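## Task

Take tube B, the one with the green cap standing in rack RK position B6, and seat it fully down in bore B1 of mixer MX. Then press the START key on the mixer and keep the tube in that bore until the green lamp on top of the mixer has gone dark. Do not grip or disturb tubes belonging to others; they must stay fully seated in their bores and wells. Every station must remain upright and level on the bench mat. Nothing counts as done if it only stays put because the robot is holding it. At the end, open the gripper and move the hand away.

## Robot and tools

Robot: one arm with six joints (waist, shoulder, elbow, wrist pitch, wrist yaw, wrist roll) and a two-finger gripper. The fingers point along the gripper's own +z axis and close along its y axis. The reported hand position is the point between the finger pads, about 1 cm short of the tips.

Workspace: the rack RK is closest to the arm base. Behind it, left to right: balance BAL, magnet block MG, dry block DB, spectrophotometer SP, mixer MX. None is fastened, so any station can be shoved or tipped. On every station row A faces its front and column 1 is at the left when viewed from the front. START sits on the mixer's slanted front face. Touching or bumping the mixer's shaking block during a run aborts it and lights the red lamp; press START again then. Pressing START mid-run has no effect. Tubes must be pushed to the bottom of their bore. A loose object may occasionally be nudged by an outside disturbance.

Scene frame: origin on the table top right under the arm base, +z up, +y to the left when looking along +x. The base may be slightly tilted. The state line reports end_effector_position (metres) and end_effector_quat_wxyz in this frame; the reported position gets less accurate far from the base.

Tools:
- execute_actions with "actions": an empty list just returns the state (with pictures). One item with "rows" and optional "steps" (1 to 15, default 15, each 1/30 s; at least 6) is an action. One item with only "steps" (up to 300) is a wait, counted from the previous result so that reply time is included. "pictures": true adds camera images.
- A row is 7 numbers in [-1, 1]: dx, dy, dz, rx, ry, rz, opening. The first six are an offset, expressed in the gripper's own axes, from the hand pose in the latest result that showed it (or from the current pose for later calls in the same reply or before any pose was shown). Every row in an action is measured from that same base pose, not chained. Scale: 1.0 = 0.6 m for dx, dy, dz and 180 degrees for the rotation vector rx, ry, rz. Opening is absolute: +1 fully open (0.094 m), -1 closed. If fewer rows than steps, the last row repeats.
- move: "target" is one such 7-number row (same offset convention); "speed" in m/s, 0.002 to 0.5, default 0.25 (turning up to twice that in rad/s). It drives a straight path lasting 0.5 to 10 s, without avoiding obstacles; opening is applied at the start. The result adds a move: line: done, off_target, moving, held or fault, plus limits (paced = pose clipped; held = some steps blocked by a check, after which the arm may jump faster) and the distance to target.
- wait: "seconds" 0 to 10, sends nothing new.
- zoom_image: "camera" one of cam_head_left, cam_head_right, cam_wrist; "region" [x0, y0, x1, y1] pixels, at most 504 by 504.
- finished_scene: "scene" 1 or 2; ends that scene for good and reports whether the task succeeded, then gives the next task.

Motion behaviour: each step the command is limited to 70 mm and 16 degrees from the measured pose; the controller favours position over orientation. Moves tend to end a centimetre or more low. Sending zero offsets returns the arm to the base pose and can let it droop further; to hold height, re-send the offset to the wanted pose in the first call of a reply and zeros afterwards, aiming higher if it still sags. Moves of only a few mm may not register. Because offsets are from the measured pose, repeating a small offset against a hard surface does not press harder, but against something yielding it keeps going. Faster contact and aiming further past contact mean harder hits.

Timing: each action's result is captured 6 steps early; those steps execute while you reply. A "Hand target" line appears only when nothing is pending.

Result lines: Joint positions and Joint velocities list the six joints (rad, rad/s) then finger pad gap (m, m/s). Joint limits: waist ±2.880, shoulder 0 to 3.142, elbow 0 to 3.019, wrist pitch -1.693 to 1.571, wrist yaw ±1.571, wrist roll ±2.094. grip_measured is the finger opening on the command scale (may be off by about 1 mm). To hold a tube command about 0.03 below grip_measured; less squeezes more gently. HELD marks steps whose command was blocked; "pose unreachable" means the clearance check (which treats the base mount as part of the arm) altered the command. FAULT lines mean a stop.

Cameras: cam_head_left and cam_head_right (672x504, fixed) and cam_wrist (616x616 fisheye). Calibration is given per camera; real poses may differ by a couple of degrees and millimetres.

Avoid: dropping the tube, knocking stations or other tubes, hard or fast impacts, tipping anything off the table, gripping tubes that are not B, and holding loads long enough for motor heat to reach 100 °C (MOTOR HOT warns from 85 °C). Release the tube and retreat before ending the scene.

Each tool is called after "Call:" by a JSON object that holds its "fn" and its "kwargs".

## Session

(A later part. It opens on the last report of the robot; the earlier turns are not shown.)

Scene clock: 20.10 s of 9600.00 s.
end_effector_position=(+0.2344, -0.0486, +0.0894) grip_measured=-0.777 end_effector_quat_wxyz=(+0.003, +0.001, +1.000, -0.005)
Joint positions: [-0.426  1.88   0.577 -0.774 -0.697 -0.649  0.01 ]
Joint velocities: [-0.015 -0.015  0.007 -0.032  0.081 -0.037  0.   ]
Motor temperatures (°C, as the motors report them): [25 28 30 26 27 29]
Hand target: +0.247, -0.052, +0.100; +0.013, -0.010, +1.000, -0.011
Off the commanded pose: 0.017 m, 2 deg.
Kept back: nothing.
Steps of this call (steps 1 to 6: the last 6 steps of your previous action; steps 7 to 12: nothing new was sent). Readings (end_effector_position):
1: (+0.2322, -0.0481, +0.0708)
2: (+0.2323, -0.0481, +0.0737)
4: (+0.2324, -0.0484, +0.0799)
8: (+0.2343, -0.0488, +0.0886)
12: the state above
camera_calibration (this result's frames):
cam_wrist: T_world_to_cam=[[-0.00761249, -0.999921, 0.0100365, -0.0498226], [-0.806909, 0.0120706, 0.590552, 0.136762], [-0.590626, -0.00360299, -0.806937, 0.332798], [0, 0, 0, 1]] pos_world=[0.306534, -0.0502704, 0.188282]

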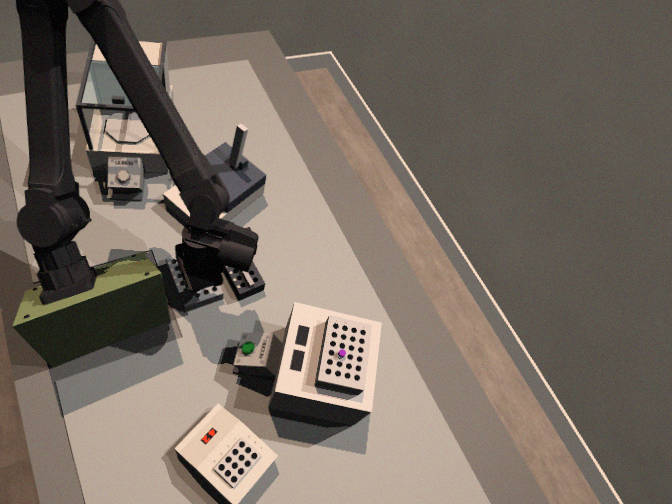

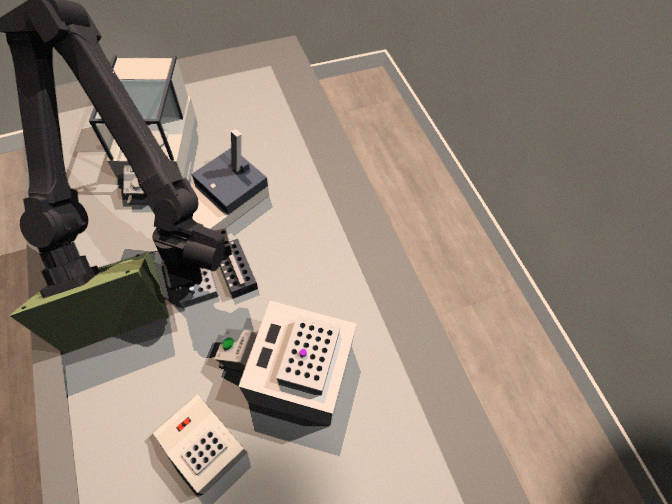

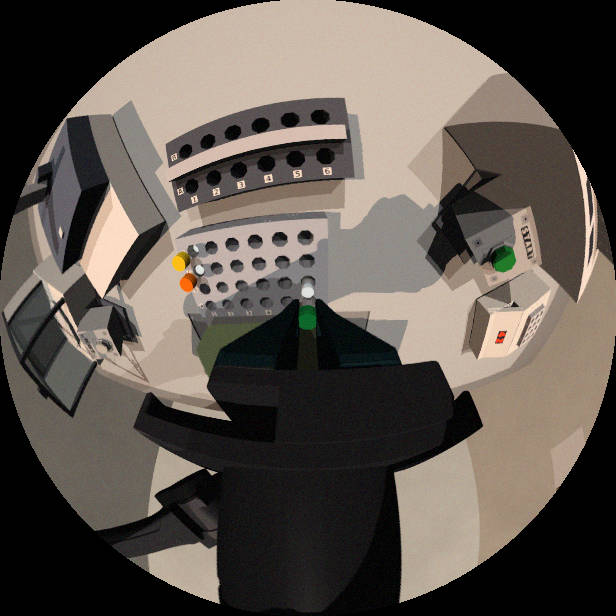

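Call:
{"fn": "execute_actions", "kwargs": {"actions": [{"rows": [[-0.0217,-0.004,-0.024,0.003,-0.0065,-0.007,-0.795],[-0.0217,-0.004,-0.032,0.003,-0.0065,-0.007,-0.795],[-0.0217,-0.004,-0.042,0.003,-0.0065,-0.007,-0.795],[-0.0217,-0.004,-0.054,0.003,-0.0065,-0.007,-0.795],[-0.0217,-0.004,-0.066,0.003,-0.0065,-0.007,-0.795],[-0.0217,-0.004,-0.078,0.003,-0.0065,-0.007,-0.795],[-0.0217,-0.004,-0.09,0.003,-0.0065,-0.007,-0.795],[-0.0217,-0.004,-0.1,0.003,-0.0065,-0.007,-0.795],[-0.0217,-0.004,-0.11,0.003,-0.0065,-0.007,-0.795],[-0.0217,-0.004,-0.118,0.003,-0.0065,-0.007,-0.795]], "steps": 10}]}}

Call:
{"fn": "move", "kwargs": {"target": [-0.378, -0.378, -0.28, 0, 0, 0.289, -0.795], "speed": 0.35}}

Call:
{"fn": "zoom_image", "kwargs": {"camera": "cam_wrist", "region": [210, 150, 410, 350]}}

Scene clock: 20.70 s of 9600.00 s.
end_effector_position=(+0.2299, -0.0471, +0.0940) grip_measured=-0.777 end_effector_quat_wxyz=(-0.008, +0.005, +1.000, -0.003)
Joint positions: [-0.437  1.873  0.584 -0.819 -0.681 -0.67   0.01 ]
Joint velocities: [-0.249 -0.151  0.085 -0.584  0.256 -0.227  0.   ]
Motor temperatures (°C, as the motors report them): [25 28 30 26 27 29]
Steps of this call (steps 1 to 14: nothing new was sent; steps 15 to 18: the first 4 steps of this action). Readings (end_effector_position):
15: (+0.2339, -0.0483, +0.0894)
16: (+0.2329, -0.0480, +0.0901)
18: the state above

Scene clock: 23.23 s of 9600.00 s.
end_effector_position=(+0.4499, -0.2703, +0.3060) grip_measured=-0.777 end_effector_quat_wxyz=(-0.000, +0.435, +0.901, -0.005)
Joint positions: [-0.704  2.524  1.872 -1.598 -0.535 -0.041  0.01 ]
Joint velocities: [-0.005 -0.005  0.002  0.007  0.081  0.007 -0.001]
Motor temperatures (°C, as the motors report them): [25 28 30 26 27 29]
Hand target: +0.454, -0.279, +0.322; +0.012, +0.441, +0.897, -0.006
Off your previous action's commanded pose: 0.035 m, 4 deg at its last step (step 6 of this call).
Off the commanded pose: 0.021 m, 2 deg.
Kept back: nothing.
move: off_target
camera_calibration (this result's frames):
cam_wrist: T_world_to_cam=[[-0.785722, -0.618515, 0.00894892, 0.18144], [-0.494389, 0.636603, 0.591875, 0.213234], [-0.371781, 0.460625, -0.80598, 0.660774], [0, 0, 0, 1]] pos_world=[0.493645, -0.327891, 0.404739]

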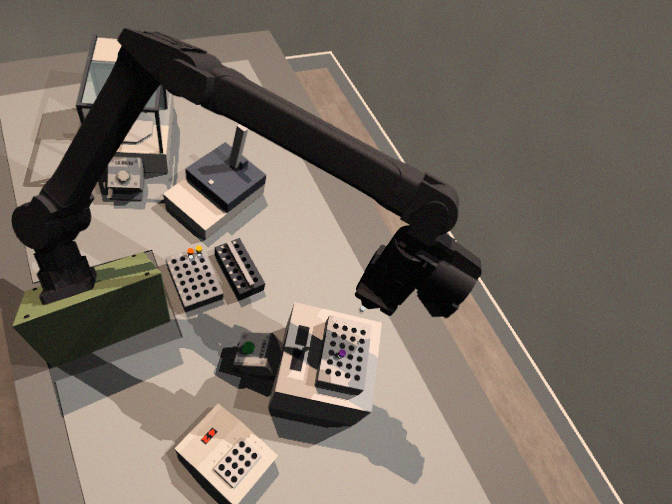

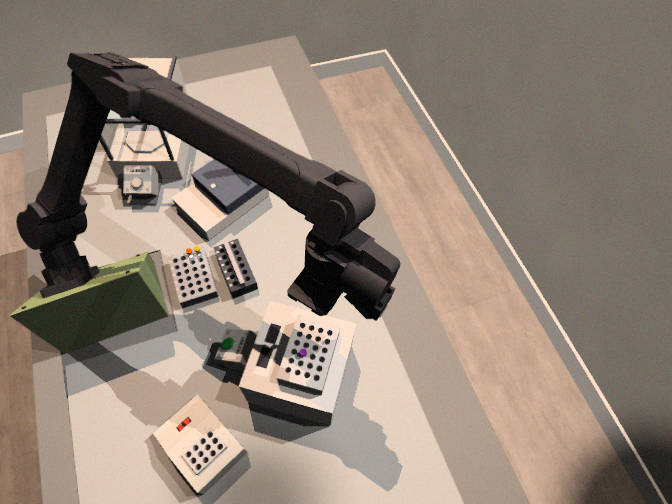

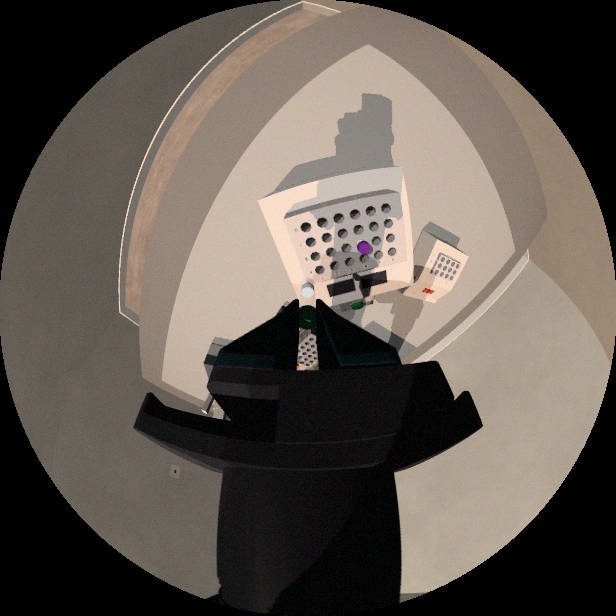

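Region (210, 150, 410, 350) of cam_wrist's 616x616 image, scaled by 2.520, with more detail than that image has.

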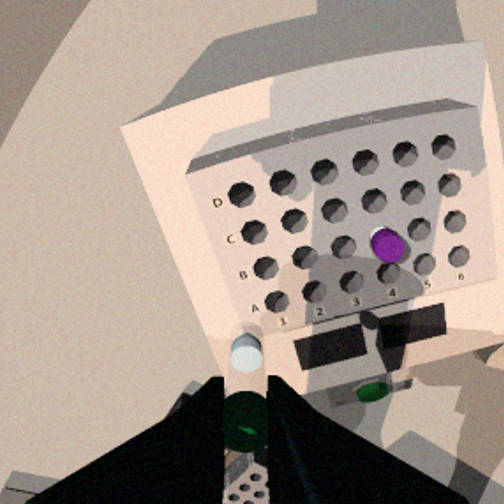

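Call:
{"fn": "execute_actions", "kwargs": {"actions": [{"rows": [[-0.015,-0.005,-0.02,0,-0.006,0,-0.795],[-0.014,-0.006,-0.012,-0.001,-0.005,0,-0.795],[-0.013,-0.007,-0.003,-0.001,-0.004,0,-0.795],[-0.012,-0.008,0.007,-0.002,-0.003,0,-0.795],[-0.011,-0.009,0.017,-0.002,-0.002,0,-0.795],[-0.01,-0.01,0.027,-0.003,-0.001,0,-0.795],[-0.009,-0.011,0.037,-0.003,0,0,-0.795],[-0.008,-0.012,0.047,-0.003,0,0,-0.795],[-0.007,-0.013,0.057,-0.003,0,0,-0.795],[-0.006,-0.014,0.066,-0.003,0,0,-0.795],[-0.005,-0.015,0.074,-0.003,0,0,-0.795],[-0.004,-0.015,0.081,-0.003,0,0,-0.795],[-0.003,-0.015,0.087,-0.003,0,0,-0.795],[-0.002,-0.015,0.091,-0.003,0,0,-0.795],[-0.002,-0.015,0.093,-0.003,0,0,-0.795]], "steps": 15}]}}

Call:
{"fn": "execute_actions", "kwargs": {"actions": [{"steps": 16}], "pictures": true}}

Call:
{"fn": "zoom_image", "kwargs": {"camera": "cam_wrist", "region": [250, 220, 370, 340]}}

Scene clock: 24.13 s of 9600.00 s.
end_effector_position=(+0.4471, -0.2743, +0.2936) grip_measured=-0.777 end_effector_quat_wxyz=(+0.006, +0.434, +0.901, +0.001)
Joint positions: [-0.704  2.524  1.834 -1.555 -0.55  -0.039  0.01 ]
Joint velocities: [ 0.005 -0.005 -0.447  0.413 -0.022 -0.007  0.   ]
Motor temperatures (°C, as the motors report them): [25 28 30 26 27 29]
Steps of this call (steps 1 to 18: nothing new was sent; steps 19 to 27: the first 9 steps of this action). Readings (end_effector_position):
19: (+0.4496, -0.2706, +0.3060)
20: (+0.4495, -0.2707, +0.3060)
22: (+0.4497, -0.2705, +0.3060)
26: (+0.4490, -0.2731, +0.2983)
27: the state above

Scene clock: 24.67 s of 9600.00 s.
end_effector_position=(+0.4374, -0.2739, +0.2518) grip_measured=-0.777 end_effector_quat_wxyz=(-0.005, +0.436, +0.900, +0.004)
Joint positions: [-0.677  2.527  1.736 -1.466 -0.564 -0.024  0.01 ]
Joint velocities: [-0.005 -0.015 -0.017 -0.017  0.022  0.022  0.   ]
Motor temperatures (°C, as the motors report them): [25 28 30 26 27 29]
Hand target: +0.443, -0.277, +0.250; +0.001, +0.434, +0.901, +0.000
Off the commanded pose: 0.007 m, 1 deg.
Kept back: nothing.
Steps of this call (steps 1 to 6: the last 6 steps of your previous action; steps 7 to 16: nothing new was sent). Readings (end_effector_position):
1: (+0.4445, -0.2754, +0.2881)
2: (+0.4416, -0.2764, +0.2824)
4: (+0.4365, -0.2771, +0.2707)
8: (+0.4341, -0.2756, +0.2556)
16: the state above
camera_calibration (this result's frames):
cam_wrist: T_world_to_cam=[[-0.787571, -0.616215, -0.00325543, 0.174364], [-0.492089, 0.625731, 0.605234, 0.233966], [-0.370918, 0.478267, -0.796041, 0.616011], [0, 0, 0, 1]] pos_world=[0.480945, -0.333571, 0.349333]

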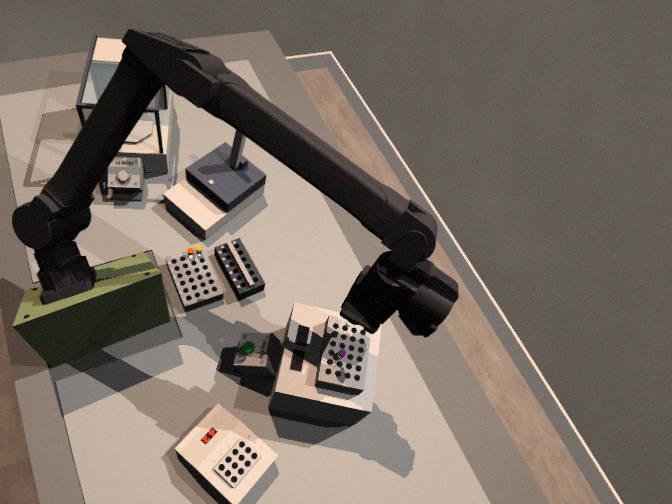

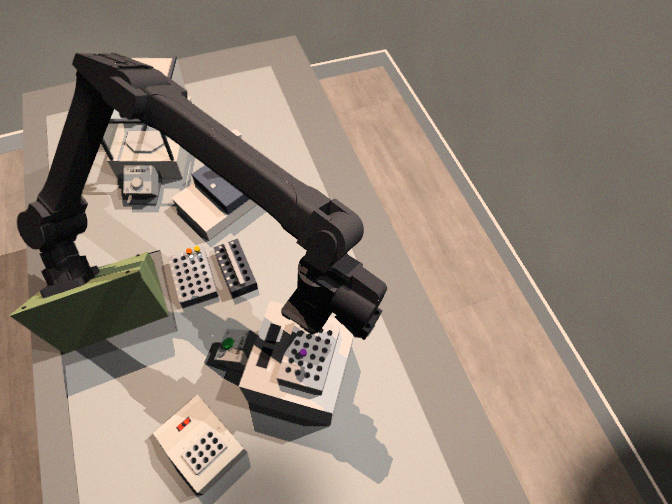

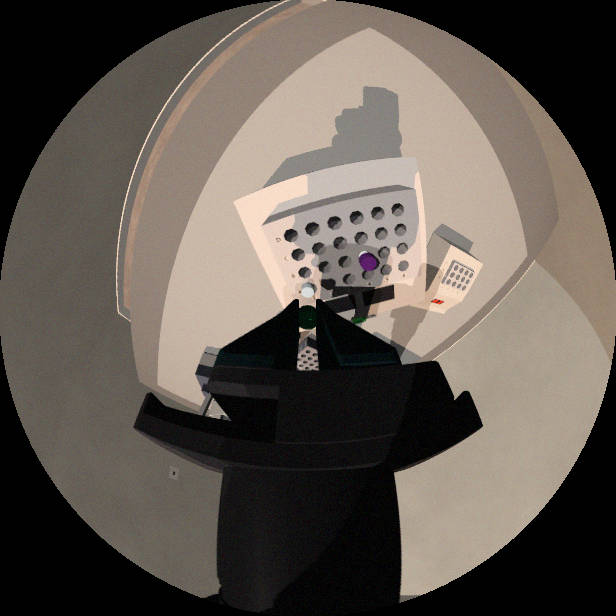

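Region (250, 220, 370, 340) of cam_wrist's 616x616 image, scaled by 4.200, with more detail than that image has.

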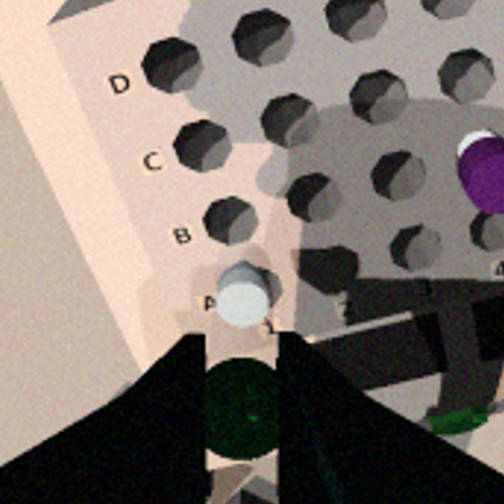

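Call:
{"fn": "execute_actions", "kwargs": {"actions": [{"rows": [[-0.011,0.0046,0.0037,0.001,-0.0056,-0.0017,-0.795],[-0.0114,0.005,0.005,0.001,-0.0059,-0.0019,-0.795],[-0.0118,0.0054,0.0062,0.001,-0.0062,-0.0021,-0.795],[-0.0122,0.0058,0.0074,0.0011,-0.0065,-0.0023,-0.795],[-0.0126,0.0062,0.0086,0.0011,-0.0068,-0.0025,-0.795],[-0.013,0.0066,0.0098,0.0012,-0.0071,-0.0027,-0.795],[-0.0134,0.007,0.011,0.0012,-0.0074,-0.0029,-0.795],[-0.0138,0.0074,0.0122,0.0012,-0.0077,-0.003,-0.795],[-0.0142,0.0078,0.0134,0.0013,-0.008,-0.0032,-0.795],[-0.0146,0.0082,0.0146,0.0013,-0.0083,-0.0034,-0.795],[-0.015,0.0085,0.0158,0.0013,-0.0086,-0.0035,-0.795]], "steps": 13}]}}

Call:
{"fn": "execute_actions", "kwargs": {"actions": [{"steps": 16}], "pictures": true}}

Call:
{"fn": "zoom_image", "kwargs": {"camera": "cam_wrist", "region": [265, 235, 355, 325]}}

Scene clock: 25.80 s of 9600.00 s.
end_effector_position=(+0.4397, -0.2763, +0.2518) grip_measured=-0.777 end_effector_quat_wxyz=(+0.001, +0.434, +0.901, +0.003)
Joint positions: [-0.677  2.527  1.736 -1.451 -0.566 -0.02   0.01 ]
Joint velocities: [-0.015 -0.005 -0.002  0.09  -0.037  0.007  0.   ]
Motor temperatures (°C, as the motors report them): [25 28 30 26 27 29]
Steps of this call (steps 1 to 27: nothing new was sent; steps 28 to 34: the first 7 steps of this action). Readings (end_effector_position):
28: (+0.4374, -0.2739, +0.2518)
29: (+0.4376, -0.2742, +0.2518)
31: (+0.4384, -0.2750, +0.2518)
34: the state above

Scene clock: 26.33 s of 9600.00 s.
end_effector_position=(+0.4416, -0.2771, +0.2484) grip_measured=-0.777 end_effector_quat_wxyz=(+0.005, +0.433, +0.901, +0.001)
Joint positions: [-0.673  2.527  1.73  -1.434 -0.568 -0.013  0.01 ]
Joint velocities: [-0.005  0.005  0.002 -0.017  0.037  0.022  0.   ]
Motor temperatures (°C, as the motors report them): [25 28 30 26 27 29]
Hand target: +0.447, -0.278, +0.242; +0.006, +0.431, +0.902, -0.003
Off the commanded pose: 0.008 m, 1 deg.
Kept back: nothing.
Steps of this call (steps 1 to 6: the last 6 steps of your previous action; steps 7 to 16: nothing new was sent). Readings (end_effector_position):
1: (+0.4401, -0.2767, +0.2518)
2: (+0.4406, -0.2772, +0.2518)
4: (+0.4410, -0.2778, +0.2510)
8: (+0.4412, -0.2775, +0.2490)
16: the state above
camera_calibration (this result's frames):
cam_wrist: T_world_to_cam=[[-0.783821, -0.620969, -0.00471073, 0.17304], [-0.504045, 0.631765, 0.588907, 0.251154], [-0.362717, 0.463972, -0.808187, 0.611847], [0, 0, 0, 1]] pos_world=[0.484152, -0.335097, 0.347396]

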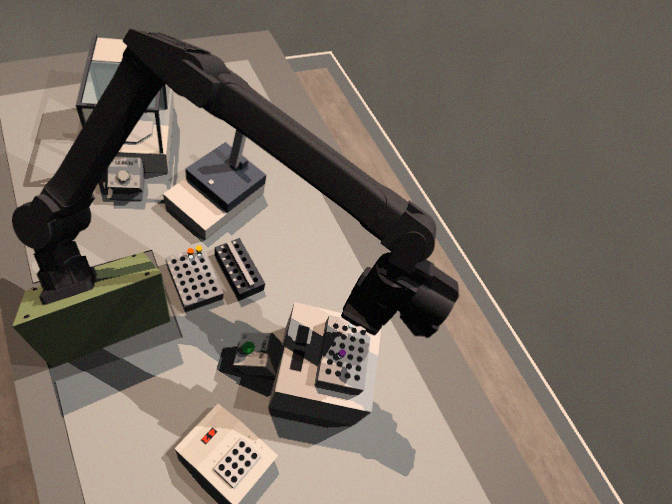

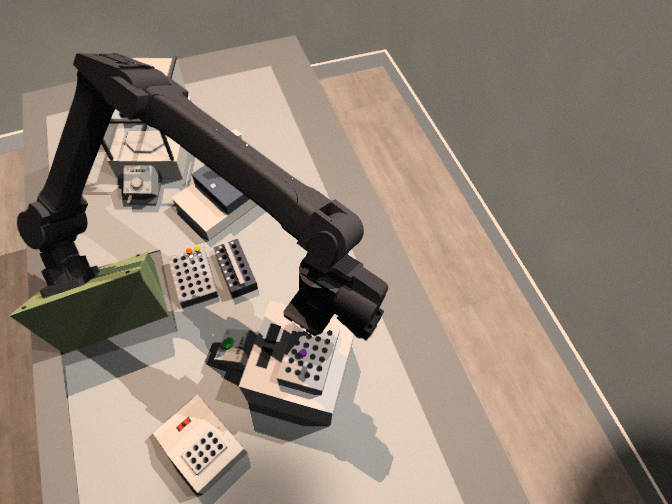

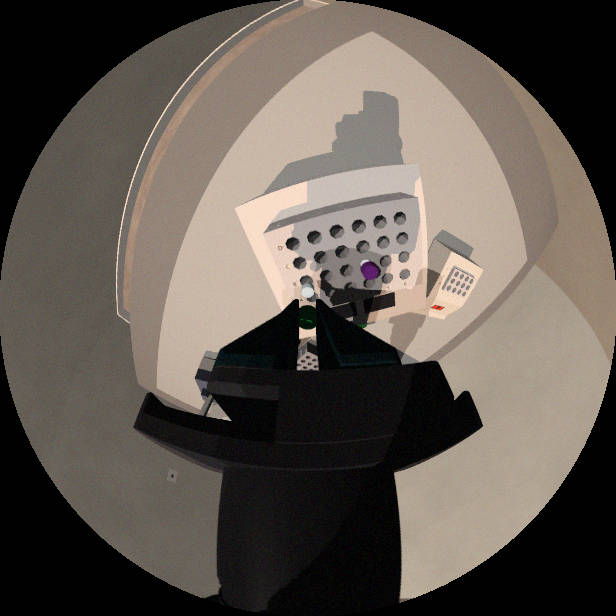

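Region (265, 235, 355, 325) of cam_wrist's 616x616 image, scaled by 5.600, with more detail than that image has.

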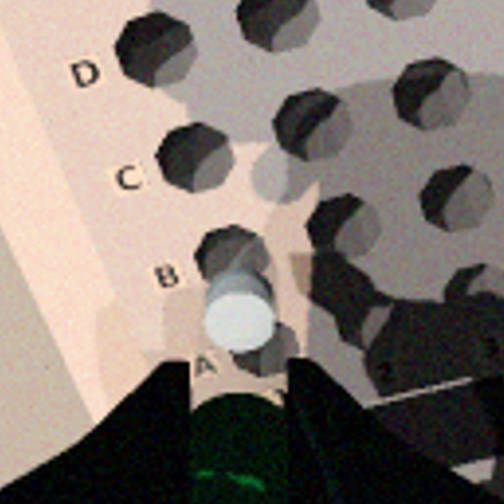

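Call:
{"fn": "execute_actions", "kwargs": {"actions": [{"rows": [[-0.006,0.0065,0.0114,0.0017,-0.0018,-0.0012,-0.795],[-0.0056,0.0067,0.0126,0.0017,-0.0014,-0.001,-0.795],[-0.0051,0.0069,0.0138,0.0017,-0.0011,-0.0007,-0.795],[-0.0047,0.0071,0.015,0.0017,-0.0008,-0.0005,-0.795],[-0.0042,0.0073,0.0162,0.0017,-0.0004,-0.0003,-0.795],[-0.0038,0.0075,0.0175,0.0017,-0.0001,-0.0001,-0.795],[-0.0033,0.0077,0.0187,0.0017,0.0003,0.0001,-0.795],[-0.0029,0.0079,0.0199,0.0017,0.0006,0.0003,-0.795],[-0.0024,0.0081,0.0211,0.0017,0.0009,0.0006,-0.795],[-0.002,0.0083,0.0223,0.0017,0.0013,0.0008,-0.795],[-0.0015,0.0085,0.0235,0.0017,0.0016,0.001,-0.795]], "steps": 13}]}}

Call:
{"fn": "execute_actions", "kwargs": {"actions": [{"steps": 16}], "pictures": true}}

Call:
{"fn": "zoom_image", "kwargs": {"camera": "cam_wrist", "region": [265, 235, 355, 325]}}

Scene clock: 27.37 s of 9600.00 s.
end_effector_position=(+0.4418, -0.2763, +0.2468) grip_measured=-0.777 end_effector_quat_wxyz=(+0.004, +0.434, +0.901, +0.002)
Joint positions: [-0.671  2.527  1.726 -1.432 -0.572 -0.01   0.01 ]
Joint velocities: [ 0.015 -0.015 -0.051  0.032 -0.022  0.007 -0.   ]
Motor temperatures (°C, as the motors report them): [25 29 30 26 27 29]
Steps of this call (steps 1 to 24: nothing new was sent; steps 25 to 31: the first 7 steps of this action). Readings (end_effector_position):
25: (+0.4416, -0.2771, +0.2484)
26: (+0.4417, -0.2770, +0.2484)
28: (+0.4419, -0.2768, +0.2482)
31: the state above

Scene clock: 27.90 s of 9600.00 s.
end_effector_position=(+0.4417, -0.2730, +0.2408) grip_measured=-0.777 end_effector_quat_wxyz=(-0.000, +0.436, +0.900, +0.003)
Joint positions: [-0.662  2.527  1.717 -1.429 -0.575 -0.004  0.01 ]
Joint velocities: [-0.024 -0.005 -0.007  0.002 -0.022 -0.051 -0.001]
Motor temperatures (°C, as the motors report them): [25 29 30 26 27 29]
Hand target: +0.446, -0.274, +0.234; +0.001, +0.434, +0.901, -0.000
Off the commanded pose: 0.008 m, 0 deg.
Kept back: nothing.
Steps of this call (steps 1 to 6: the last 6 steps of your previous action; steps 7 to 16: nothing new was sent). Readings (end_effector_position):
1: (+0.4415, -0.2759, +0.2459)
2: (+0.4413, -0.2756, +0.2451)
4: (+0.4411, -0.2747, +0.2434)
8: (+0.4413, -0.2733, +0.2412)
16: the state above
camera_calibration (this result's frames):
cam_wrist: T_world_to_cam=[[-0.787422, -0.616396, -0.00466504, 0.178524], [-0.496349, 0.629542, 0.597757, 0.246947], [-0.365519, 0.473003, -0.801664, 0.606063], [0, 0, 0, 1]] pos_world=[0.484673, -0.332091, 0.339077]

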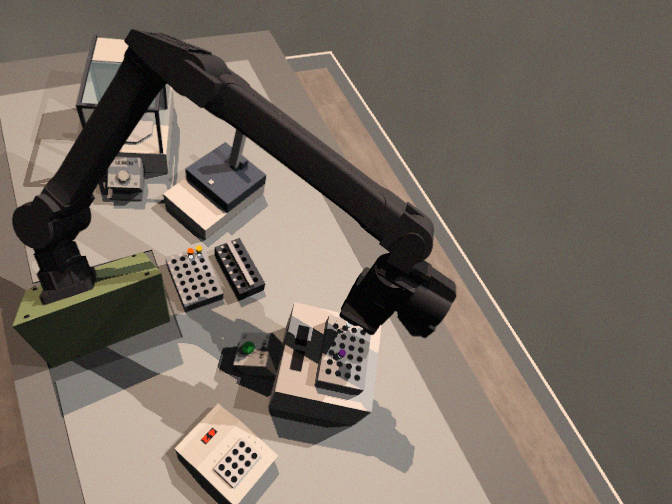

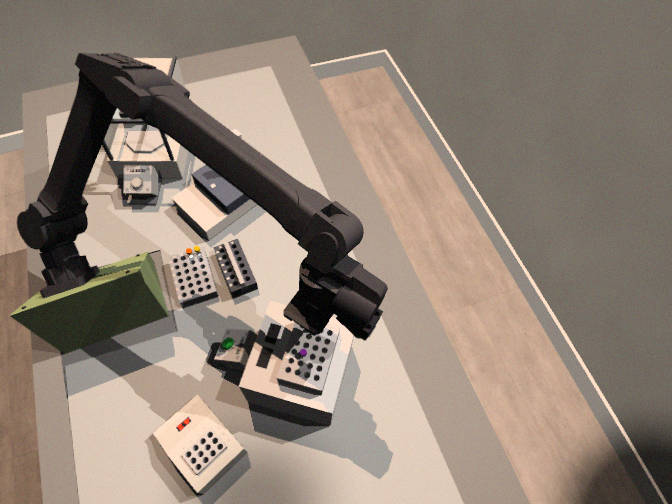

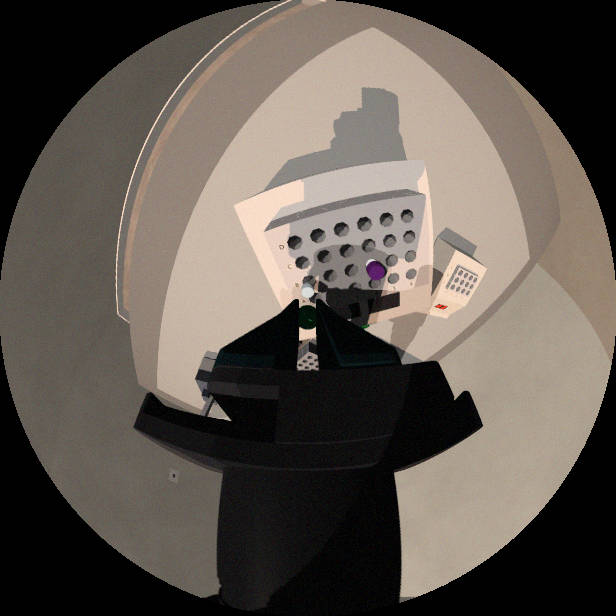

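Region (265, 235, 355, 325) of cam_wrist's 616x616 image, scaled by 5.600, with more detail than that image has.

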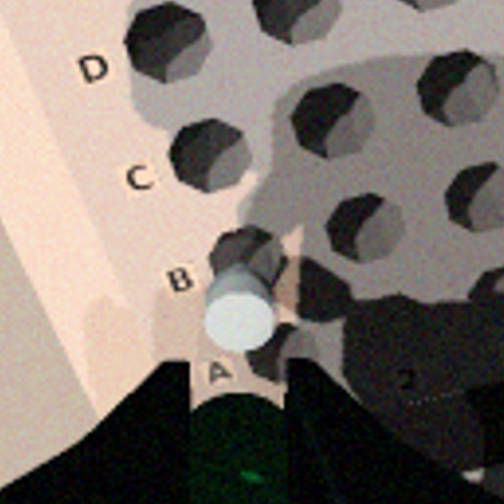

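Call:
{"fn": "execute_actions", "kwargs": {"actions": [{"rows": [[-0.0067,0.0039,0.0115,0.0015,-0.0019,-0.0009,-0.795],[-0.0067,0.0036,0.0123,0.0013,-0.0019,-0.0009,-0.795],[-0.0067,0.0033,0.013,0.0011,-0.0019,-0.0009,-0.795],[-0.0067,0.003,0.0138,0.001,-0.0019,-0.0009,-0.795],[-0.0067,0.0026,0.0145,0.0008,-0.0019,-0.0009,-0.795],[-0.0067,0.0023,0.0152,0.0006,-0.0019,-0.0009,-0.795],[-0.0067,0.002,0.016,0.0004,-0.0019,-0.0009,-0.795],[-0.0067,0.0017,0.0167,0.0002,-0.0019,-0.0009,-0.795]], "steps": 10}]}}

Call:
{"fn": "execute_actions", "kwargs": {"actions": [{"steps": 16}], "pictures": true}}

Call:
{"fn": "zoom_image", "kwargs": {"camera": "cam_wrist", "region": [278, 250, 338, 310]}}

Scene clock: 28.87 s of 9600.00 s.
end_effector_position=(+0.4422, -0.2733, +0.2408) grip_measured=-0.777 end_effector_quat_wxyz=(+0.001, +0.435, +0.900, +0.003)
Joint positions: [-0.662  2.527  1.717 -1.426 -0.575 -0.004  0.01 ]
Joint velocities: [ 0.005 -0.005  0.002  0.042 -0.022 -0.066  0.   ]
Motor temperatures (°C, as the motors report them): [25 29 30 26 27 29]
Steps of this call (steps 1 to 25: nothing new was sent; steps 26 to 29: the first 4 steps of this action). Readings (end_effector_position):
26: (+0.4417, -0.2730, +0.2408)
27: (+0.4417, -0.2730, +0.2408)
29: the state above

Scene clock: 29.40 s of 9600.00 s.
end_effector_position=(+0.4408, -0.2737, +0.2381) grip_measured=-0.777 end_effector_quat_wxyz=(+0.001, +0.436, +0.900, +0.004)
Joint positions: [-0.662  2.527  1.708 -1.418 -0.578 -0.003  0.01 ]
Joint velocities: [-0.005 -0.005 -0.007 -0.017 -0.007 -0.037  0.001]
Motor temperatures (°C, as the motors report them): [25 29 30 26 27 29]
Hand target: +0.445, -0.275, +0.231; +0.002, +0.435, +0.901, +0.002
Off the commanded pose: 0.009 m, 0 deg.
Kept back: nothing.
Steps of this call (steps 1 to 6: the last 6 steps of your previous action; steps 7 to 16: nothing new was sent). Readings (end_effector_position):
1: (+0.4423, -0.2735, +0.2407)
2: (+0.4422, -0.2736, +0.2404)
4: (+0.4419, -0.2738, +0.2395)
8: (+0.4408, -0.2737, +0.2382)
16: the state above
camera_calibration (this result's frames):
cam_wrist: T_world_to_cam=[[-0.787238, -0.61659, -0.00848175, 0.178154], [-0.498893, 0.628761, 0.596461, 0.249759], [-0.362439, 0.473788, -0.802597, 0.602863], [0, 0, 0, 1]] pos_world=[0.483354, -0.33282, 0.336396]

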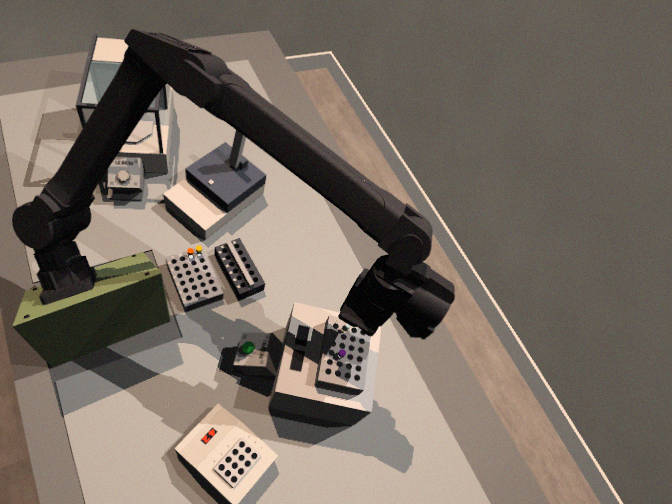

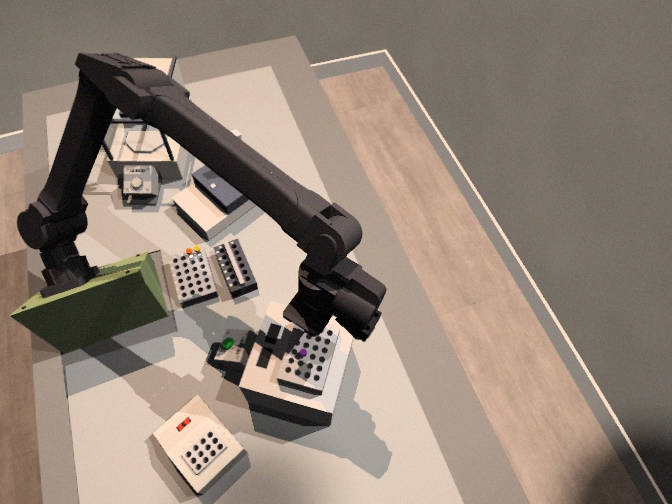

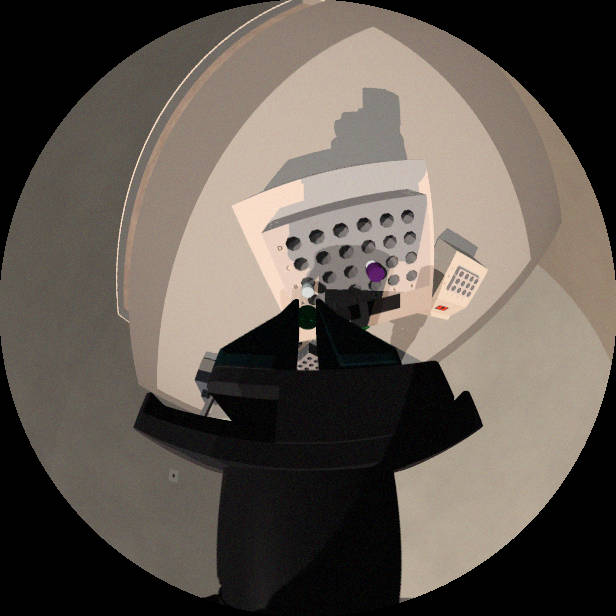

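Region (278, 250, 338, 310) of cam_wrist's 616x616 image, scaled by 8.400, with more detail than that image has.

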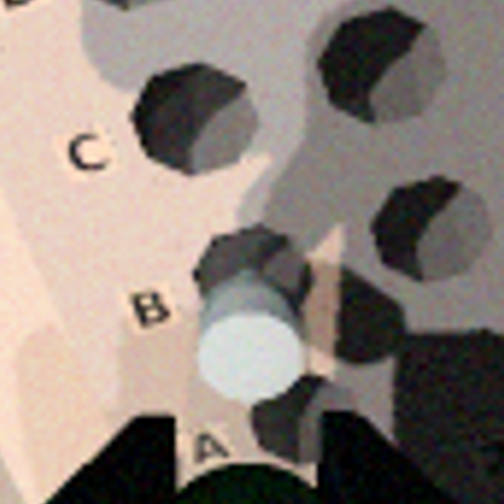

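Call:
{"fn": "execute_actions", "kwargs": {"actions": [{"rows": [[-0.0067,0.0033,0.0129,0.0011,-0.0014,-0.0009,-0.795],[-0.0067,0.003,0.0136,0.0009,-0.0014,-0.0009,-0.795],[-0.0067,0.0028,0.0143,0.0006,-0.0014,-0.0009,-0.795],[-0.0067,0.0026,0.015,0.0003,-0.0014,-0.0009,-0.795],[-0.0067,0.0024,0.0157,0,-0.0014,-0.0009,-0.795],[-0.0067,0.0021,0.0164,-0.0003,-0.0014,-0.0009,-0.795],[-0.0067,0.0019,0.0171,-0.0005,-0.0014,-0.0009,-0.795],[-0.0067,0.0017,0.0178,-0.0008,-0.0014,-0.0009,-0.795],[-0.0067,0.0015,0.0185,-0.0011,-0.0014,-0.0009,-0.795],[-0.0067,0.0012,0.0192,-0.0014,-0.0014,-0.0009,-0.795],[-0.0067,0.001,0.0199,-0.0016,-0.0014,-0.0009,-0.795],[-0.0067,0.0008,0.0205,-0.0019,-0.0014,-0.0009,-0.795]], "steps": 14}]}}

Call:
{"fn": "execute_actions", "kwargs": {"actions": [{"steps": 16}], "pictures": true}}

Call:
{"fn": "zoom_image", "kwargs": {"camera": "cam_wrist", "region": [278, 250, 338, 310]}}

Scene clock: 30.37 s of 9600.00 s.
end_effector_position=(+0.4411, -0.2739, +0.2365) grip_measured=-0.777 end_effector_quat_wxyz=(+0.004, +0.435, +0.900, +0.007)
Joint positions: [-0.662  2.527  1.703 -1.41  -0.584 -0.003  0.01 ]
Joint velocities: [-0.005 -0.015 -0.051  0.037 -0.139 -0.081 -0.001]
Motor temperatures (°C, as the motors report them): [25 29 30 26 27 29]
Steps of this call (steps 1 to 21: nothing new was sent; steps 22 to 29: the first 8 steps of this action). Readings (end_effector_position):
22: (+0.4409, -0.2736, +0.2381)
23: (+0.4409, -0.2736, +0.2381)
25: (+0.4413, -0.2737, +0.2379)
29: the state above

Scene clock: 30.90 s of 9600.00 s.
end_effector_position=(+0.4402, -0.2740, +0.2342) grip_measured=-0.777 end_effector_quat_wxyz=(+0.005, +0.435, +0.900, +0.008)
Joint positions: [-0.662  2.527  1.696 -1.403 -0.589 -0.003  0.01 ]
Joint velocities: [-0.015  0.005 -0.012  0.002 -0.022  0.022  0.001]
Motor temperatures (°C, as the motors report them): [26 29 30 26 27 29]
Hand target: +0.444, -0.276, +0.226; +0.004, +0.434, +0.901, +0.006
Off the commanded pose: 0.009 m, 0 deg.
Kept back: nothing.
Steps of this call (steps 1 to 6: the last 6 steps of your previous action; steps 7 to 16: nothing new was sent). Readings (end_effector_position):
1: (+0.4408, -0.2739, +0.2360)
2: (+0.4406, -0.2739, +0.2355)
4: (+0.4404, -0.2738, +0.2348)
8: (+0.4401, -0.2740, +0.2342)
16: the state above
camera_calibration (this result's frames):
cam_wrist: T_world_to_cam=[[-0.786094, -0.617822, -0.0187845, 0.178981], [-0.505688, 0.625349, 0.594322, 0.254544], [-0.355438, 0.476692, -0.804008, 0.597771], [0, 0, 0, 1]] pos_world=[0.481887, -0.333553, 0.332693]

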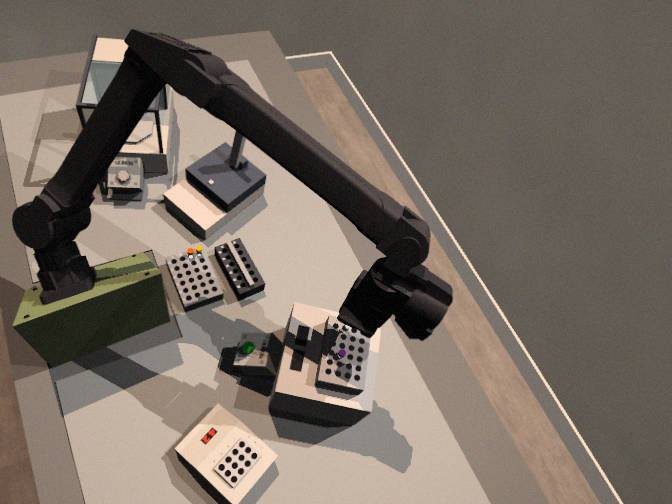

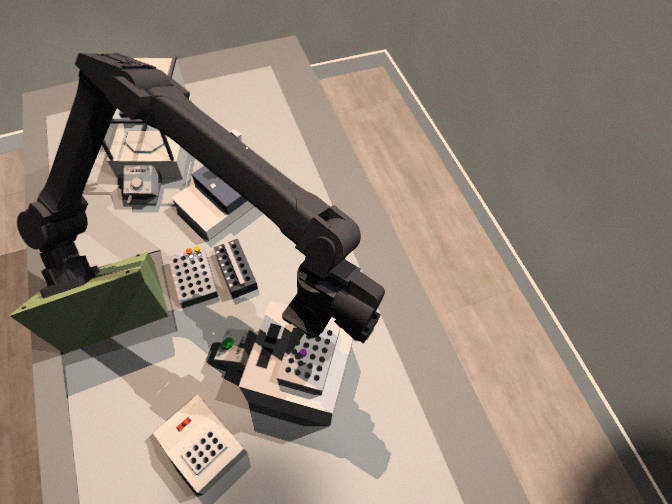

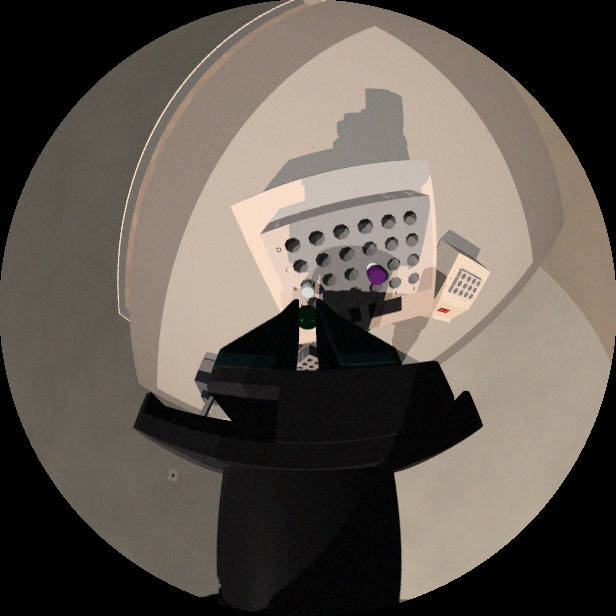

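Region (278, 250, 338, 310) of cam_wrist's 616x616 image, scaled by 8.400, with more detail than that image has.

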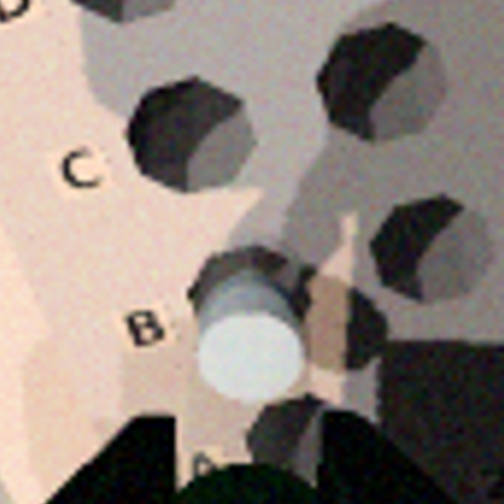

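Call:
{"fn": "execute_actions", "kwargs": {"actions": [{"rows": [[-0.0068,0.0018,0.0147,0.0011,-0.0005,-0.0004,-0.795],[-0.0068,0.0017,0.0154,0.0008,-0.0005,-0.0004,-0.795],[-0.0068,0.0016,0.0161,0.0005,-0.0005,-0.0004,-0.795],[-0.0068,0.0016,0.0168,0.0002,-0.0005,-0.0004,-0.795],[-0.0068,0.0015,0.0175,-0.0001,-0.0005,-0.0004,-0.795],[-0.0068,0.0014,0.0182,-0.0004,-0.0005,-0.0004,-0.795],[-0.0068,0.0014,0.0189,-0.0007,-0.0005,-0.0004,-0.795],[-0.0068,0.0013,0.0195,-0.001,-0.0005,-0.0004,-0.795]], "steps": 10}]}}

Call:
{"fn": "execute_actions", "kwargs": {"actions": [{"steps": 14}], "pictures": true}}

Call:
{"fn": "zoom_image", "kwargs": {"camera": "cam_wrist", "region": [278, 250, 338, 310]}}

Scene clock: 31.53 s of 9600.00 s.
end_effector_position=(+0.4408, -0.2739, +0.2342) grip_measured=-0.777 end_effector_quat_wxyz=(+0.006, +0.435, +0.901, +0.010)
Joint positions: [-0.662  2.527  1.696 -1.401 -0.592 -0.003  0.01 ]
Joint velocities: [-0.005 -0.005 -0.017  0.037 -0.037 -0.022 -0.001]
Motor temperatures (°C, as the motors report them): [26 29 30 26 27 29]
Steps of this call (steps 1 to 15: nothing new was sent; steps 16 to 19: the first 4 steps of this action). Readings (end_effector_position):
16: (+0.4402, -0.2740, +0.2342)
17: (+0.4403, -0.2739, +0.2342)
19: the state above

Scene clock: 32.00 s of 9600.00 s.
end_effector_position=(+0.4413, -0.2742, +0.2337) grip_measured=-0.777 end_effector_quat_wxyz=(+0.007, +0.434, +0.901, +0.010)
Joint positions: [-0.662  2.527  1.694 -1.397 -0.595 -0.003  0.01 ]
Joint velocities: [-0.005  0.005 -0.007 -0.042  0.051 -0.022 -0.001]
Motor temperatures (°C, as the motors report them): [26 29 30 26 27 29]
Hand target: +0.443, -0.276, +0.223; +0.006, +0.434, +0.901, +0.010
Off the commanded pose: 0.012 m, 0 deg.
Kept back: nothing.
Steps of this call (steps 1 to 6: the last 6 steps of your previous action; steps 7 to 14: nothing new was sent). Readings (end_effector_position):
1: (+0.4411, -0.2741, +0.2342)
2: (+0.4411, -0.2741, +0.2340)
4: (+0.4412, -0.2741, +0.2337)
8: (+0.4413, -0.2742, +0.2337)
14: the state above
camera_calibration (this result's frames):
cam_wrist: T_world_to_cam=[[-0.784532, -0.619589, -0.024885, 0.179965], [-0.511246, 0.623594, 0.591403, 0.25813], [-0.350909, 0.476697, -0.805992, 0.596339], [0, 0, 0, 1]] pos_world=[0.482417, -0.333737, 0.332464]

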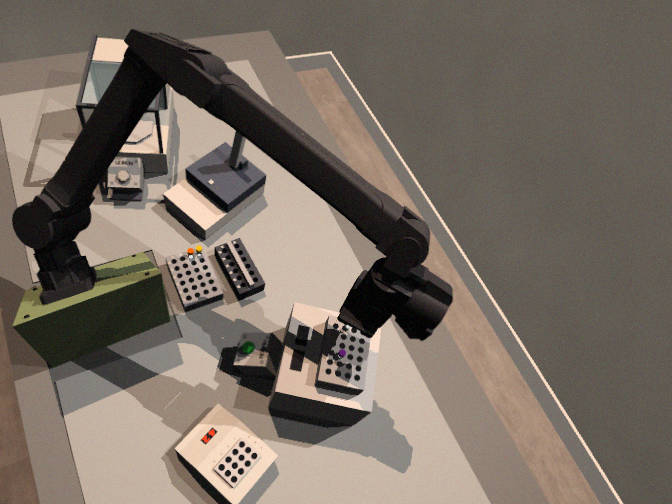

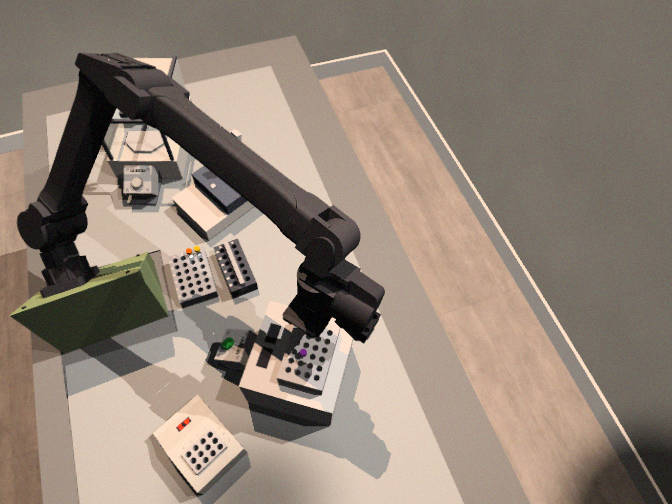

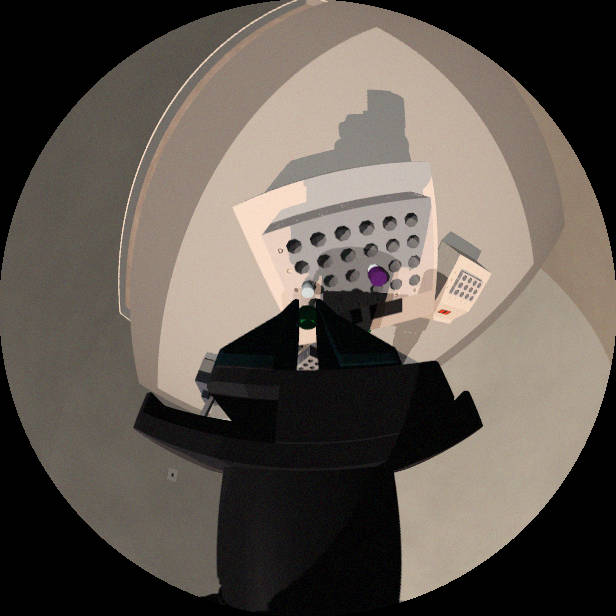

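Region (278, 250, 338, 310) of cam_wrist's 616x616 image, scaled by 8.400, with more detail than that image has.

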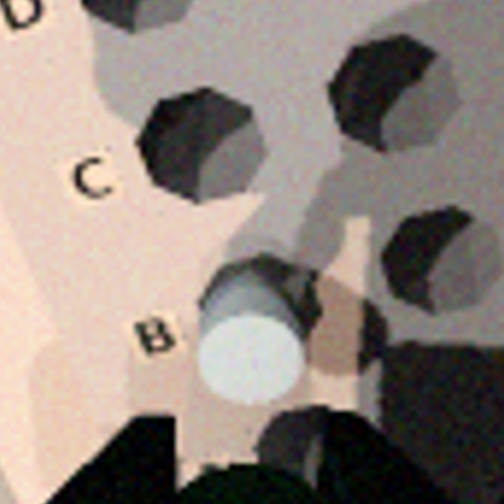

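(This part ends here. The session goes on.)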